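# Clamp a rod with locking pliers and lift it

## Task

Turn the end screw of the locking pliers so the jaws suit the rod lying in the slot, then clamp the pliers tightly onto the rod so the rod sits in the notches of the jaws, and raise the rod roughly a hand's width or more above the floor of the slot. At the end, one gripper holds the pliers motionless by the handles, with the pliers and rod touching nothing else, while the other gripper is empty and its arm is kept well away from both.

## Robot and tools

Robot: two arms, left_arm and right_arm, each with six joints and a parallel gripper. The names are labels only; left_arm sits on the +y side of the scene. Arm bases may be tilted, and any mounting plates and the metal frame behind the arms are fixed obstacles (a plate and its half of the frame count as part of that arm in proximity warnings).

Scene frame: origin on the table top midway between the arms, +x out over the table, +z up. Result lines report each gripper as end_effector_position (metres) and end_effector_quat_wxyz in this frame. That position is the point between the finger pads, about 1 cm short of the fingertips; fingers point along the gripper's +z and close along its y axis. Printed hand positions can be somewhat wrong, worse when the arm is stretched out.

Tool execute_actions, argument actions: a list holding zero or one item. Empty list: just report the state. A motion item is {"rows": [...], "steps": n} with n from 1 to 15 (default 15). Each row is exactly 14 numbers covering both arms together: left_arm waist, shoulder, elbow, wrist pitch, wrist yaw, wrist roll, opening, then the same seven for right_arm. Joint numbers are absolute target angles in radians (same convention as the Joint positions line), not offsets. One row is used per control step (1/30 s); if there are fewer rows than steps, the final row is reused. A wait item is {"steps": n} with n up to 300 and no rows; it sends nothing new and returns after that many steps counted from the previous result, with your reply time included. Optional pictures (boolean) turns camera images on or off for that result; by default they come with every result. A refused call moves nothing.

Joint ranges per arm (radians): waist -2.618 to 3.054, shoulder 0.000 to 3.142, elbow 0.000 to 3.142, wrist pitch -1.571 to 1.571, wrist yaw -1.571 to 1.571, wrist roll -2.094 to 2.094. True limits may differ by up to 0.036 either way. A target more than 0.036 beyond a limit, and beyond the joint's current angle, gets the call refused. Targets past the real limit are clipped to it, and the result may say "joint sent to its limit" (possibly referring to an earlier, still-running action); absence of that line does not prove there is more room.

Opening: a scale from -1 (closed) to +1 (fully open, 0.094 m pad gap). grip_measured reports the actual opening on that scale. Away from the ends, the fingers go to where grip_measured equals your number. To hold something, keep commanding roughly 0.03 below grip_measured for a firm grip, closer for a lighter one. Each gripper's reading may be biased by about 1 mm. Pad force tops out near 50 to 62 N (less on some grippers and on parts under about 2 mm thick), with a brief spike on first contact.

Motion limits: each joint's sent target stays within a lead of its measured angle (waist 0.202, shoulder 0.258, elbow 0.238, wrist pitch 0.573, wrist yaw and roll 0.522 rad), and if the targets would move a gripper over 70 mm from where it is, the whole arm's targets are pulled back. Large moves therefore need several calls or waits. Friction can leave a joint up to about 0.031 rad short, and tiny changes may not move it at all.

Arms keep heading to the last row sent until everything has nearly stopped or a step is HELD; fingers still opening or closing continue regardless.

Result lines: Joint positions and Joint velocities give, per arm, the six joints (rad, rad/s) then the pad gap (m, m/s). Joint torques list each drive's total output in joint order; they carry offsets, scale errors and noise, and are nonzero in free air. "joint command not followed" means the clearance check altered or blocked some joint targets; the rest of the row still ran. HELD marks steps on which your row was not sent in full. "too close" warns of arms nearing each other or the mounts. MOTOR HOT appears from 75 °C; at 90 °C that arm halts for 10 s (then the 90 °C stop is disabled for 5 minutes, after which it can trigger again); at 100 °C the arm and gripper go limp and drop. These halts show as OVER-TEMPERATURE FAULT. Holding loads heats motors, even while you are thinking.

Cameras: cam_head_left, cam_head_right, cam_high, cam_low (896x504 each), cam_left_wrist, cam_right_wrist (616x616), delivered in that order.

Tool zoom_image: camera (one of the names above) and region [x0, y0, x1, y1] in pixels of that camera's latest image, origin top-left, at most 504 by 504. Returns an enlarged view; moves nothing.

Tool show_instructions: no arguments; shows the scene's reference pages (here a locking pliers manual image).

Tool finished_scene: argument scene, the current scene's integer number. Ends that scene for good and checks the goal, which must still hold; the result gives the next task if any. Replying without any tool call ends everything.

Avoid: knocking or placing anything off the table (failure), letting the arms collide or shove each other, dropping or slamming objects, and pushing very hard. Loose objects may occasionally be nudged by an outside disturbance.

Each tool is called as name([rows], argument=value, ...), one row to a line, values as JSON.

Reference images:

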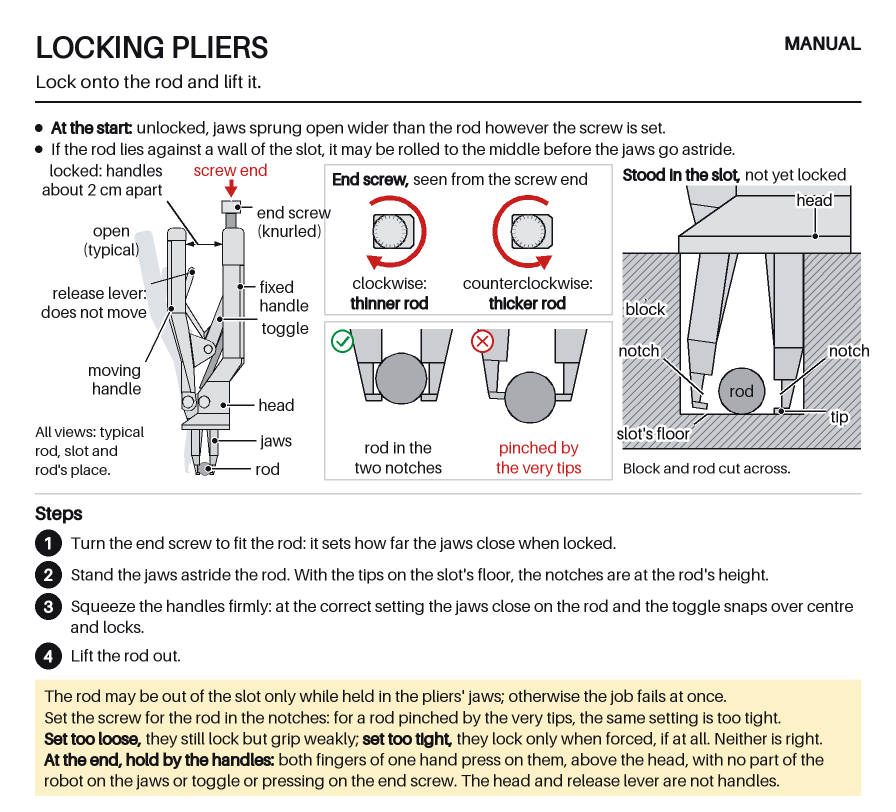

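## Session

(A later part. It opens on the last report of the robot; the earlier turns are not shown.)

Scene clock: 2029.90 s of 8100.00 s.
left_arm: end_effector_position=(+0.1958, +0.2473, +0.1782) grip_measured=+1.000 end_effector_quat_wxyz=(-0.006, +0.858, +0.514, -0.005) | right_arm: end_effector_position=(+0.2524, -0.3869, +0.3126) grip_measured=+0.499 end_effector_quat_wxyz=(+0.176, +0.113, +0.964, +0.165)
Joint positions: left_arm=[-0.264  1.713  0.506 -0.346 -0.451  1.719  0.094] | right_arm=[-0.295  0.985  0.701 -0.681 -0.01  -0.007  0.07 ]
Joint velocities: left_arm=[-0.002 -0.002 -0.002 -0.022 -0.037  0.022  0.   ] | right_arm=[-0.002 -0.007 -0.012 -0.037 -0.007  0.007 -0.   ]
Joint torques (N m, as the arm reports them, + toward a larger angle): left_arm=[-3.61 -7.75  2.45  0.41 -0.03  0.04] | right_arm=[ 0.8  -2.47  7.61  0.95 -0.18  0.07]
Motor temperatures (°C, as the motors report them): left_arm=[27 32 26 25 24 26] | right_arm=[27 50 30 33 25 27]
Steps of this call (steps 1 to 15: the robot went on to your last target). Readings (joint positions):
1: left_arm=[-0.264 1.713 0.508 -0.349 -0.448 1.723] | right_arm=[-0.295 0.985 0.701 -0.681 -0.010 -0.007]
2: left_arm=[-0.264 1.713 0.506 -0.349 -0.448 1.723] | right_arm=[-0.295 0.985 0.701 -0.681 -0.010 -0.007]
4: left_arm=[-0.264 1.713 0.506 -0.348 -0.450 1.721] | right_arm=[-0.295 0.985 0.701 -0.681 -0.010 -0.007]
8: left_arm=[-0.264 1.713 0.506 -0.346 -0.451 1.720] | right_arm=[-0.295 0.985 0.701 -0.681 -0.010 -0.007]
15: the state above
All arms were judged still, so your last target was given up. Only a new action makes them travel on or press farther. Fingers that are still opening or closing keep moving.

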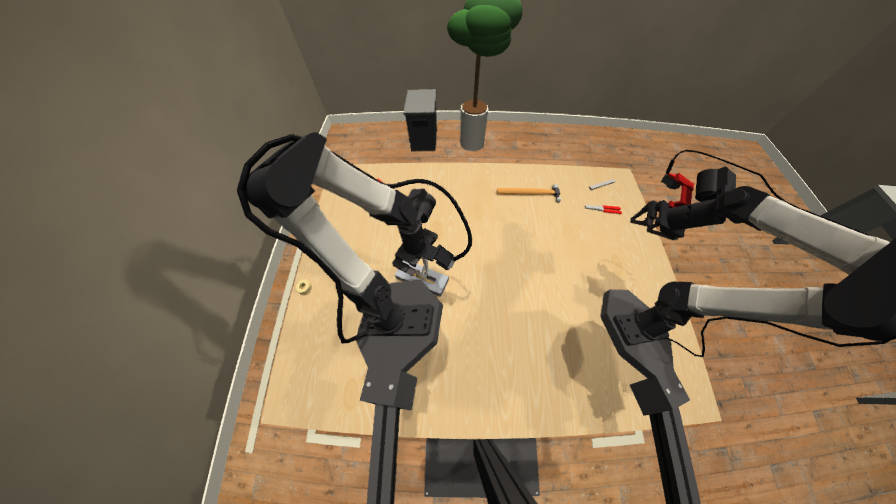

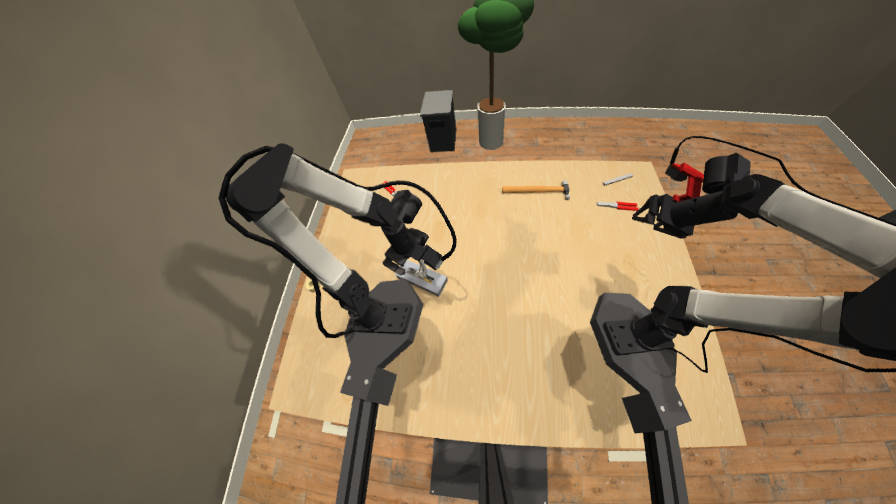

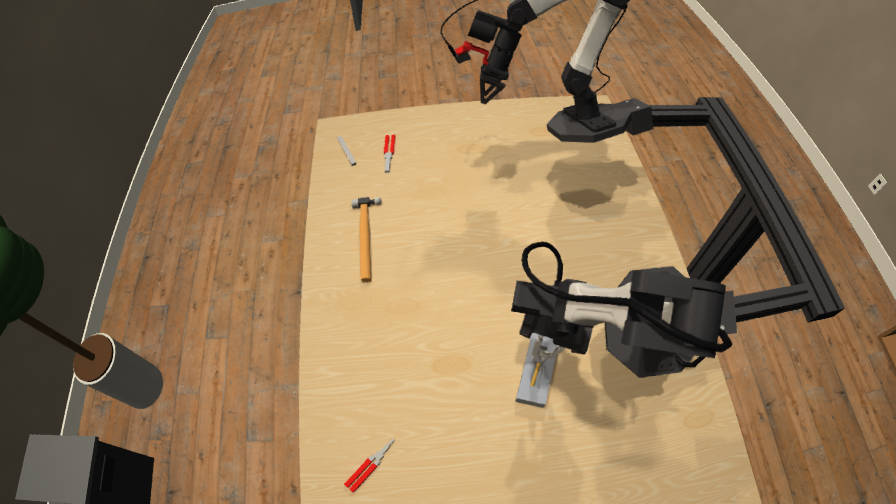

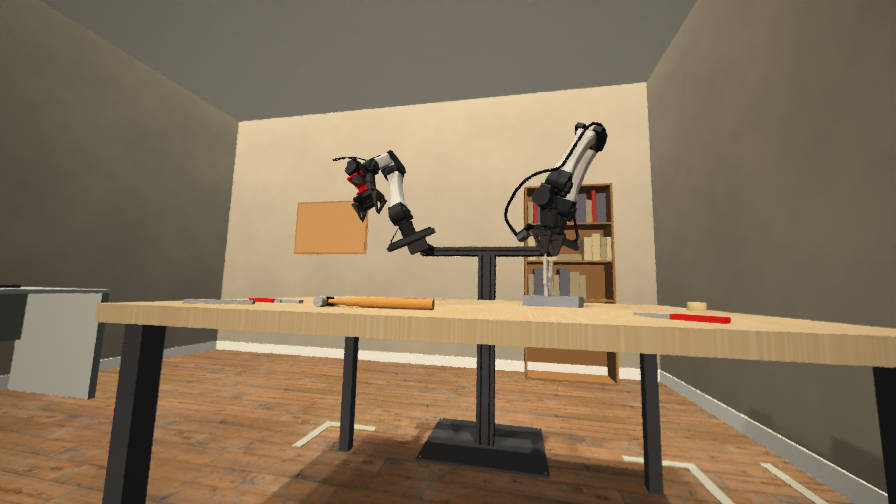

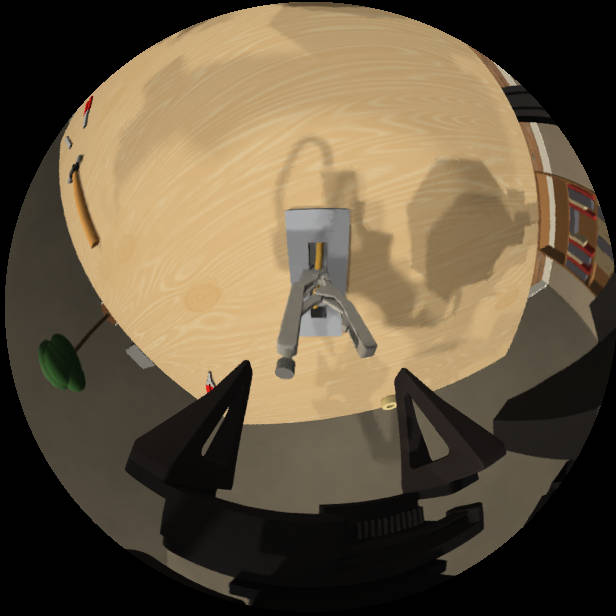

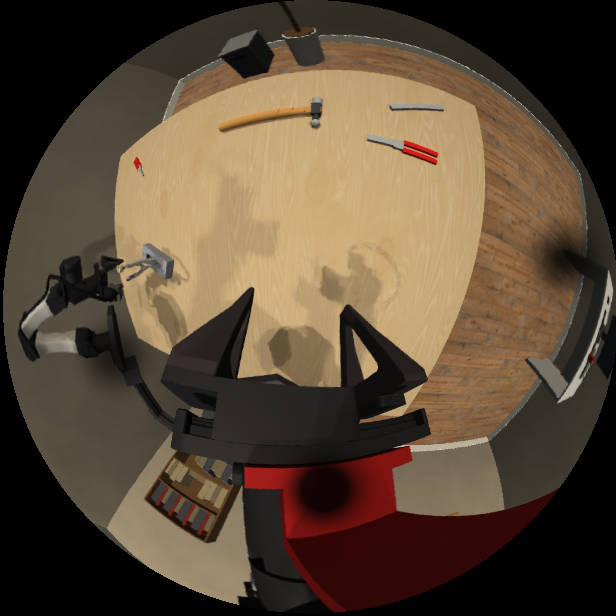

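execute_actions([
  {"rows": [[-0.25,1.735,0.5,-0.315,-0.455,1.73,1,-0.3,1.0,0.7,-0.7,0,0,0.5],[-0.246,1.747,0.5,-0.30,-0.455,1.735,1,-0.3,1.0,0.7,-0.7,0,0,0.5],[-0.242,1.759,0.5,-0.288,-0.455,1.74,1,-0.3,1.0,0.7,-0.7,0,0,0.5],[-0.238,1.771,0.5,-0.276,-0.455,1.745,1,-0.3,1.0,0.7,-0.7,0,0,0.5],[-0.234,1.783,0.5,-0.264,-0.455,1.75,1,-0.3,1.0,0.7,-0.7,0,0,0.5],[-0.23,1.795,0.5,-0.252,-0.455,1.755,1,-0.3,1.0,0.7,-0.7,0,0,0.5],[-0.226,1.807,0.5,-0.24,-0.455,1.76,1,-0.3,1.0,0.7,-0.7,0,0,0.5],[-0.222,1.819,0.5,-0.228,-0.455,1.765,1,-0.3,1.0,0.7,-0.7,0,0,0.5],[-0.218,1.831,0.5,-0.216,-0.455,1.77,1,-0.3,1.0,0.7,-0.7,0,0,0.5],[-0.214,1.843,0.5,-0.204,-0.455,1.775,1,-0.3,1.0,0.7,-0.7,0,0,0.5],[-0.21,1.855,0.5,-0.192,-0.455,1.78,1,-0.3,1.0,0.7,-0.7,0,0,0.5],[-0.206,1.867,0.5,-0.18,-0.455,1.785,1,-0.3,1.0,0.7,-0.7,0,0,0.5],[-0.202,1.879,0.5,-0.168,-0.455,1.79,1,-0.3,1.0,0.7,-0.7,0,0,0.5],[-0.198,1.891,0.5,-0.158,-0.455,1.79,1,-0.3,1.0,0.7,-0.7,0,0,0.5],[-0.194,1.905,0.5,-0.15,-0.455,1.79,1,-0.3,1.0,0.7,-0.7,0,0,0.5]], "steps": 15},
], pictures=false)

execute_actions([
  {"steps": 15},
])

zoom_image(camera="cam_low", region=[500, 215, 610, 315])

Scene clock: 2041.20 s of 8100.00 s.
left_arm: end_effector_position=(+0.1927, +0.2453, +0.1483) grip_measured=+1.000 end_effector_quat_wxyz=(-0.020, +0.861, +0.508, -0.016) | right_arm: end_effector_position=(+0.2524, -0.3869, +0.3126) grip_measured=+0.499 end_effector_quat_wxyz=(+0.176, +0.113, +0.964, +0.165)
Joint positions: left_arm=[-0.214  1.867  0.506 -0.207 -0.452  1.771  0.094] | right_arm=[-0.295  0.985  0.701 -0.681 -0.01  -0.007  0.07 ]
Joint velocities: left_arm=[ 0.11   0.339 -0.002  0.33  -0.081  0.081  0.   ] | right_arm=[ 0.012 -0.002  0.002  0.066 -0.037  0.037 -0.   ]
Joint torques (N m, as the arm reports them, + toward a larger angle): left_arm=[-2.15 -5.59  2.3   0.33  0.06  0.18] | right_arm=[ 0.69 -2.41  7.47  0.96 -0.15  0.12]
Motor temperatures (°C, as the motors report them): left_arm=[27 32 26 25 24 26] | right_arm=[26 48 30 33 25 27]
Steps of this call (steps 1 to 324: nothing new was sent; steps 325 to 339: all 15 steps of this action). Readings (joint positions):
325: left_arm=[-0.264 1.713 0.506 -0.344 -0.452 1.720] | right_arm=[-0.295 0.985 0.701 -0.681 -0.010 -0.007]
326: left_arm=[-0.264 1.716 0.506 -0.339 -0.452 1.721] | right_arm=[-0.295 0.985 0.701 -0.681 -0.010 -0.007]
328: left_arm=[-0.259 1.732 0.506 -0.322 -0.452 1.726] | right_arm=[-0.295 0.985 0.701 -0.681 -0.010 -0.007]
332: left_arm=[-0.243 1.782 0.506 -0.284 -0.452 1.741] | right_arm=[-0.295 0.985 0.701 -0.681 -0.010 -0.007]
339: the state above

Scene clock: 2041.70 s of 8100.00 s.
left_arm: end_effector_position=(+0.1963, +0.2435, +0.1433) grip_measured=+1.000 end_effector_quat_wxyz=(-0.015, +0.861, +0.509, -0.011) | right_arm: end_effector_position=(+0.2524, -0.3869, +0.3126) grip_measured=+0.499 end_effector_quat_wxyz=(+0.176, +0.113, +0.964, +0.165)
Joint positions: left_arm=[-0.207  1.891  0.506 -0.164 -0.452  1.784  0.094] | right_arm=[-0.295  0.985  0.701 -0.681 -0.01  -0.007  0.07 ]
Joint velocities: left_arm=[ 0.012 -0.007 -0.002  0.051 -0.037 -0.066  0.   ] | right_arm=[-0.007 -0.012 -0.002 -0.037  0.037 -0.11  -0.001]
Joint torques (N m, as the arm reports them, + toward a larger angle): left_arm=[-2.16 -5.98  2.14  0.37  0.05  0.19] | right_arm=[ 0.87 -2.49  7.52  0.92 -0.17  0.12]
Motor temperatures (°C, as the motors report them): left_arm=[27 32 26 25 24 26] | right_arm=[26 48 31 33 25 27]
Steps of this call (steps 1 to 15: the robot went on to your last target). Readings (joint positions):
1: left_arm=[-0.211 1.878 0.506 -0.197 -0.452 1.774] | right_arm=[-0.295 0.985 0.701 -0.681 -0.010 -0.007]
2: left_arm=[-0.209 1.886 0.506 -0.191 -0.452 1.776] | right_arm=[-0.295 0.985 0.701 -0.681 -0.010 -0.007]
4: left_arm=[-0.207 1.891 0.506 -0.183 -0.452 1.779] | right_arm=[-0.295 0.985 0.701 -0.681 -0.010 -0.007]
8: left_arm=[-0.207 1.891 0.506 -0.170 -0.452 1.782] | right_arm=[-0.295 0.985 0.701 -0.681 -0.010 -0.007]
15: the state above

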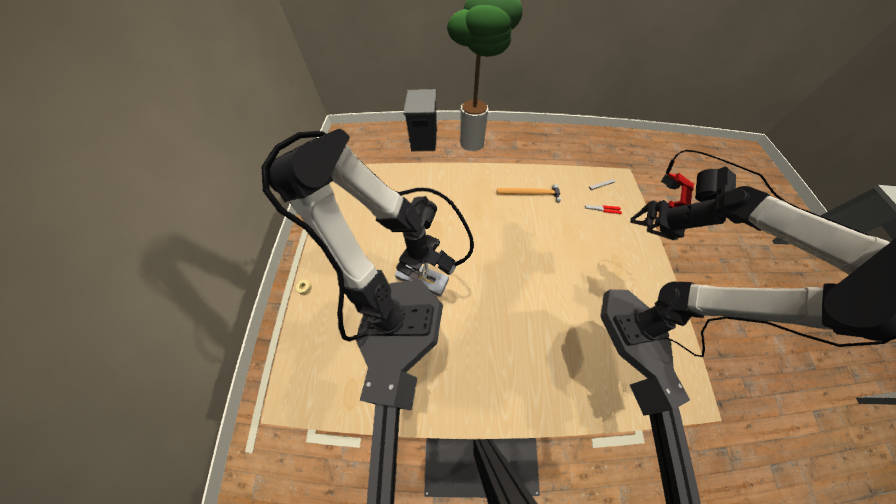

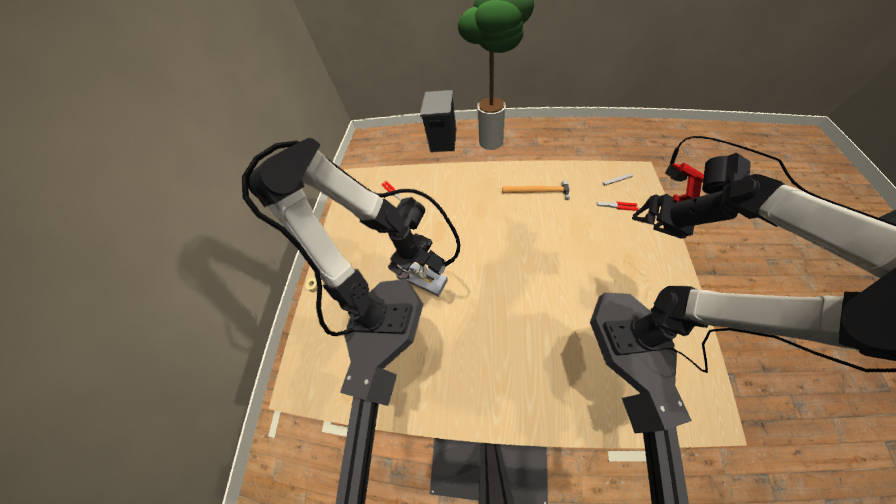

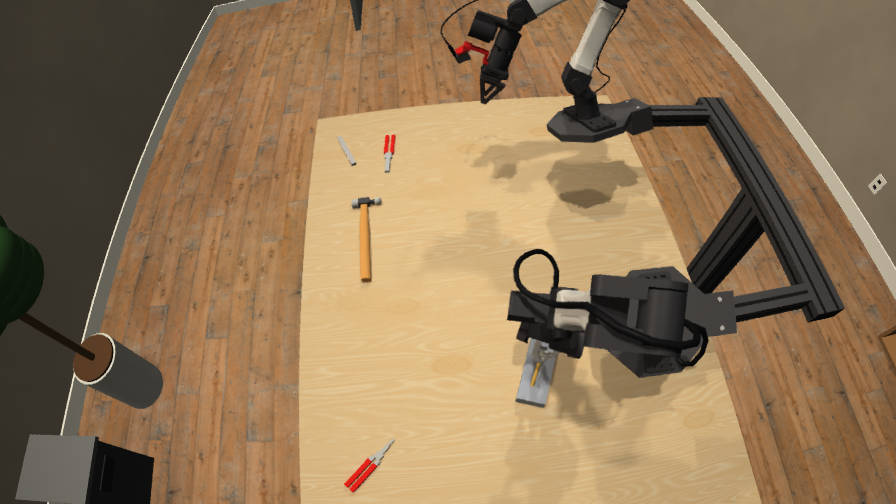

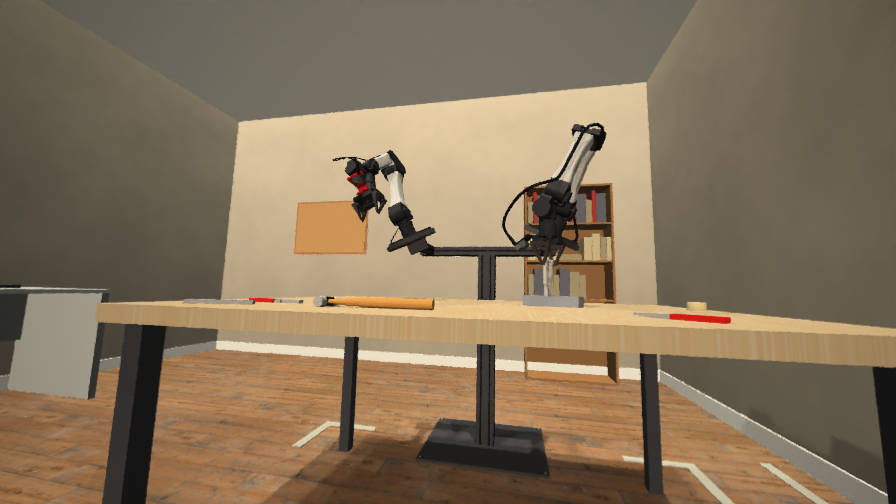

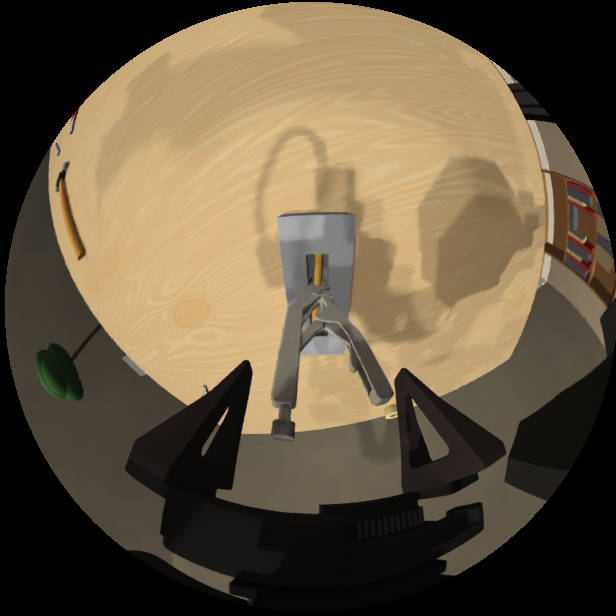

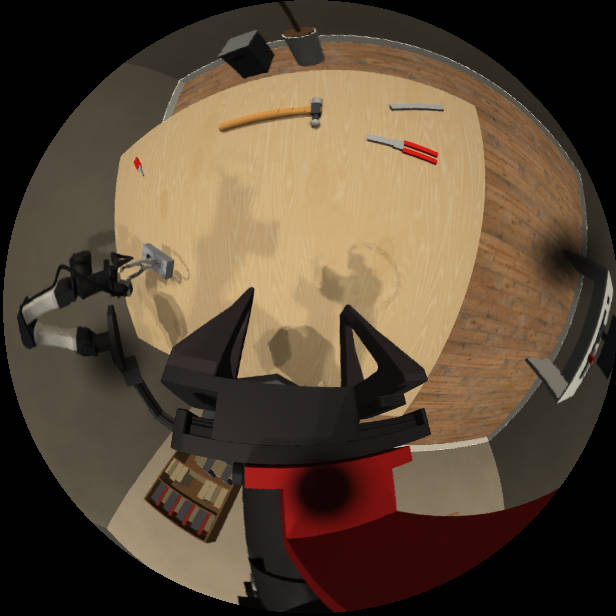

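Region (500, 215, 610, 315) of cam_low's 896x504 image, scaled by 4.582, with more detail than that image has; it fills the top 458 rows of this view, and the rest is white.

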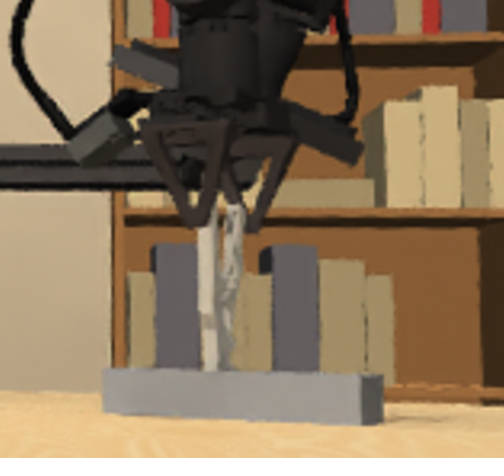

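execute_actions([
  {"rows": [[-0.2,1.895,0.5,-0.2,-0.455,1.785,1,-0.3,1.0,0.7,-0.7,0,0,0.5],[-0.2,1.895,0.5,-0.2,-0.455,1.785,1,-0.3,1.0,0.7,-0.7,0,0,0.5],[-0.2,1.895,0.5,-0.2,-0.455,1.785,1,-0.3,1.0,0.7,-0.7,0,0,0.5],[-0.2,1.895,0.5,-0.2,-0.455,1.785,0.95,-0.3,1.0,0.7,-0.7,0,0,0.5],[-0.2,1.895,0.5,-0.2,-0.455,1.785,0.9,-0.3,1.0,0.7,-0.7,0,0,0.5],[-0.2,1.895,0.5,-0.2,-0.455,1.785,0.86,-0.3,1.0,0.7,-0.7,0,0,0.5],[-0.2,1.895,0.5,-0.2,-0.455,1.785,0.82,-0.3,1.0,0.7,-0.7,0,0,0.5],[-0.2,1.895,0.5,-0.2,-0.455,1.785,0.78,-0.3,1.0,0.7,-0.7,0,0,0.5],[-0.2,1.895,0.5,-0.2,-0.455,1.785,0.75,-0.3,1.0,0.7,-0.7,0,0,0.5],[-0.2,1.895,0.5,-0.2,-0.455,1.785,0.72,-0.3,1.0,0.7,-0.7,0,0,0.5],[-0.2,1.895,0.5,-0.2,-0.455,1.785,0.69,-0.3,1.0,0.7,-0.7,0,0,0.5]], "steps": 15},
])

Scene clock: 2049.07 s of 8100.00 s.
left_arm: end_effector_position=(+0.1916, +0.2449, +0.1436) grip_measured=+0.692 end_effector_quat_wxyz=(-0.022, +0.863, +0.504, -0.018) | right_arm: end_effector_position=(+0.2524, -0.3869, +0.3126) grip_measured=+0.499 end_effector_quat_wxyz=(+0.176, +0.113, +0.964, +0.165)
Joint positions: left_arm=[-0.207  1.891  0.506 -0.186 -0.452  1.784  0.08 ] | right_arm=[-0.295  0.985  0.701 -0.681 -0.01  -0.007  0.07 ]
Joint velocities: left_arm=[-0.012  0.002  0.022 -0.007  0.022 -0.037 -0.001] | right_arm=[ 0.007 -0.027 -0.002  0.007 -0.081 -0.037  0.   ]
Joint torques (N m, as the arm reports them, + toward a larger angle): left_arm=[-2.57 -6.89  2.1   0.04  0.06  0.12] | right_arm=[ 0.79 -2.43  7.53  0.96 -0.21  0.12]
Motor temperatures (°C, as the motors report them): left_arm=[27 32 26 25 24 26] | right_arm=[26 47 31 33 25 27]
Steps of this call (steps 1 to 15: the robot went on to your last target; steps 16 to 206: nothing new was sent; steps 207 to 221: all 15 steps of this action). Readings (joint positions):
207: left_arm=[-0.207 1.891 0.506 -0.165 -0.452 1.784] | right_arm=[-0.295 0.985 0.701 -0.681 -0.010 -0.007]
208: left_arm=[-0.207 1.891 0.506 -0.168 -0.452 1.784] | right_arm=[-0.295 0.985 0.701 -0.681 -0.010 -0.007]
210: left_arm=[-0.207 1.891 0.506 -0.176 -0.452 1.784] | right_arm=[-0.295 0.985 0.701 -0.681 -0.010 -0.007]
214: left_arm=[-0.207 1.891 0.506 -0.182 -0.452 1.784] | right_arm=[-0.295 0.985 0.701 -0.681 -0.010 -0.007]
221: the state above

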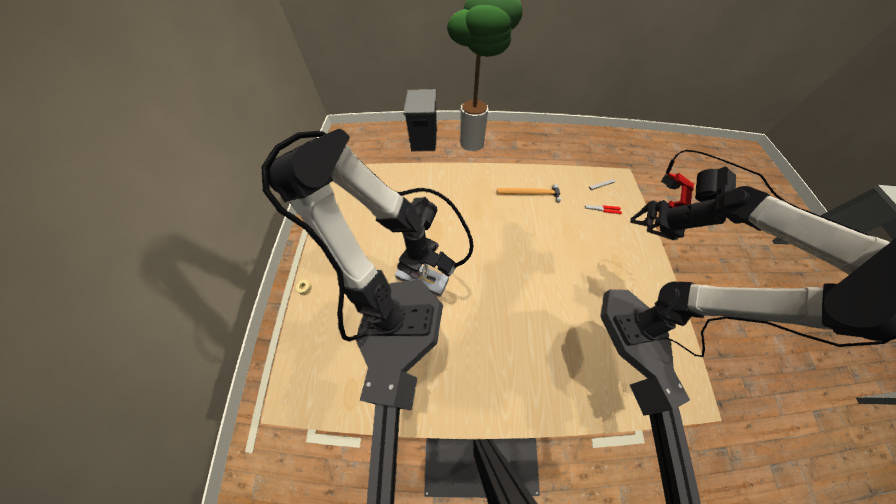

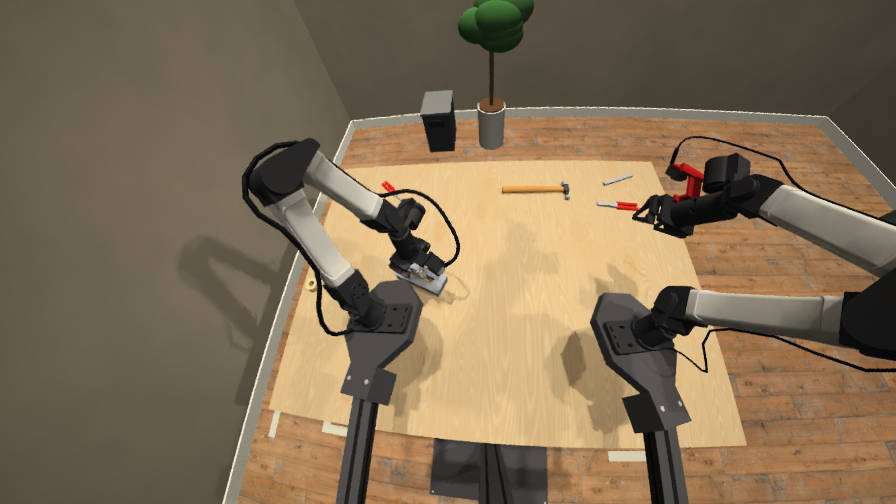

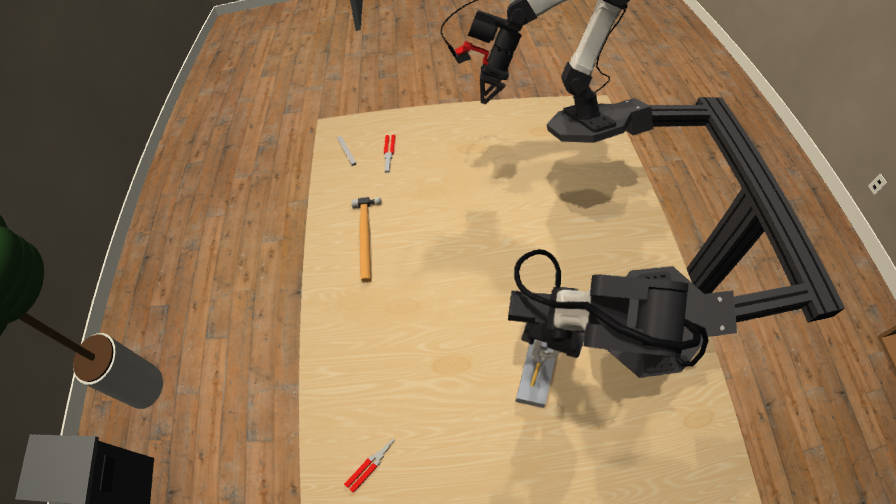

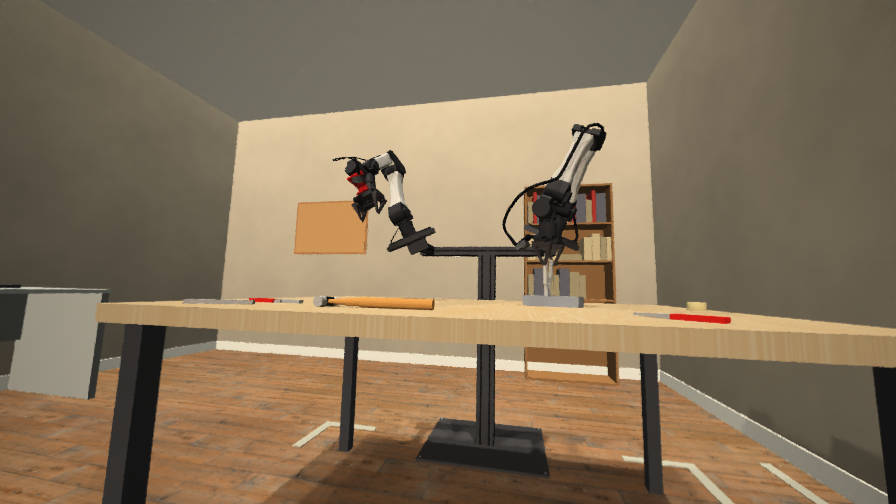

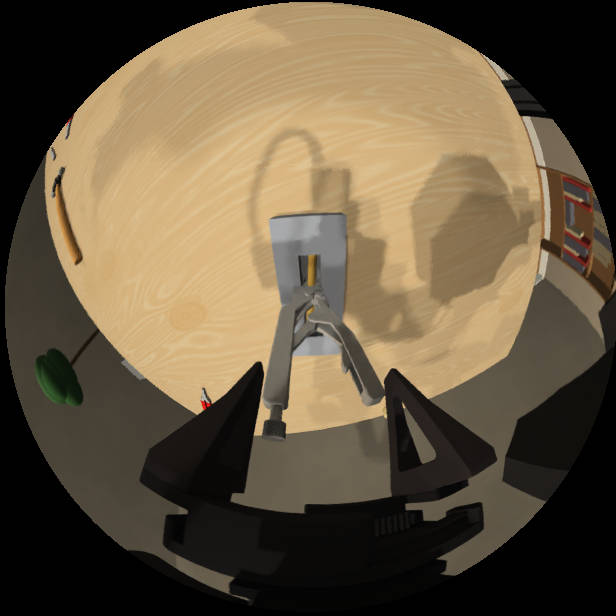

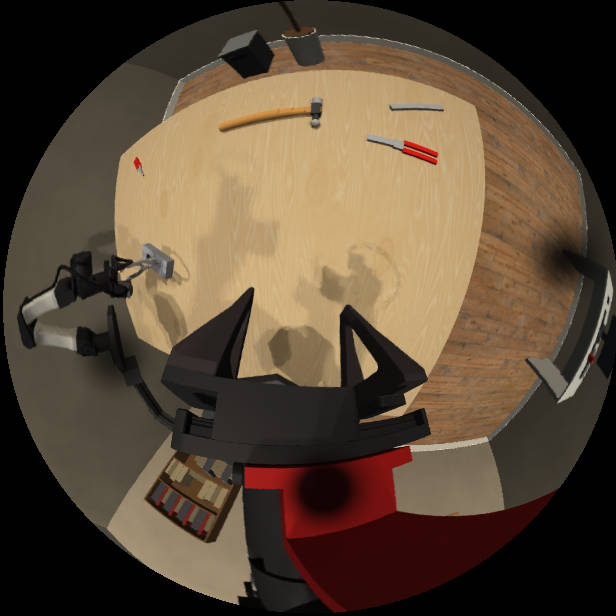

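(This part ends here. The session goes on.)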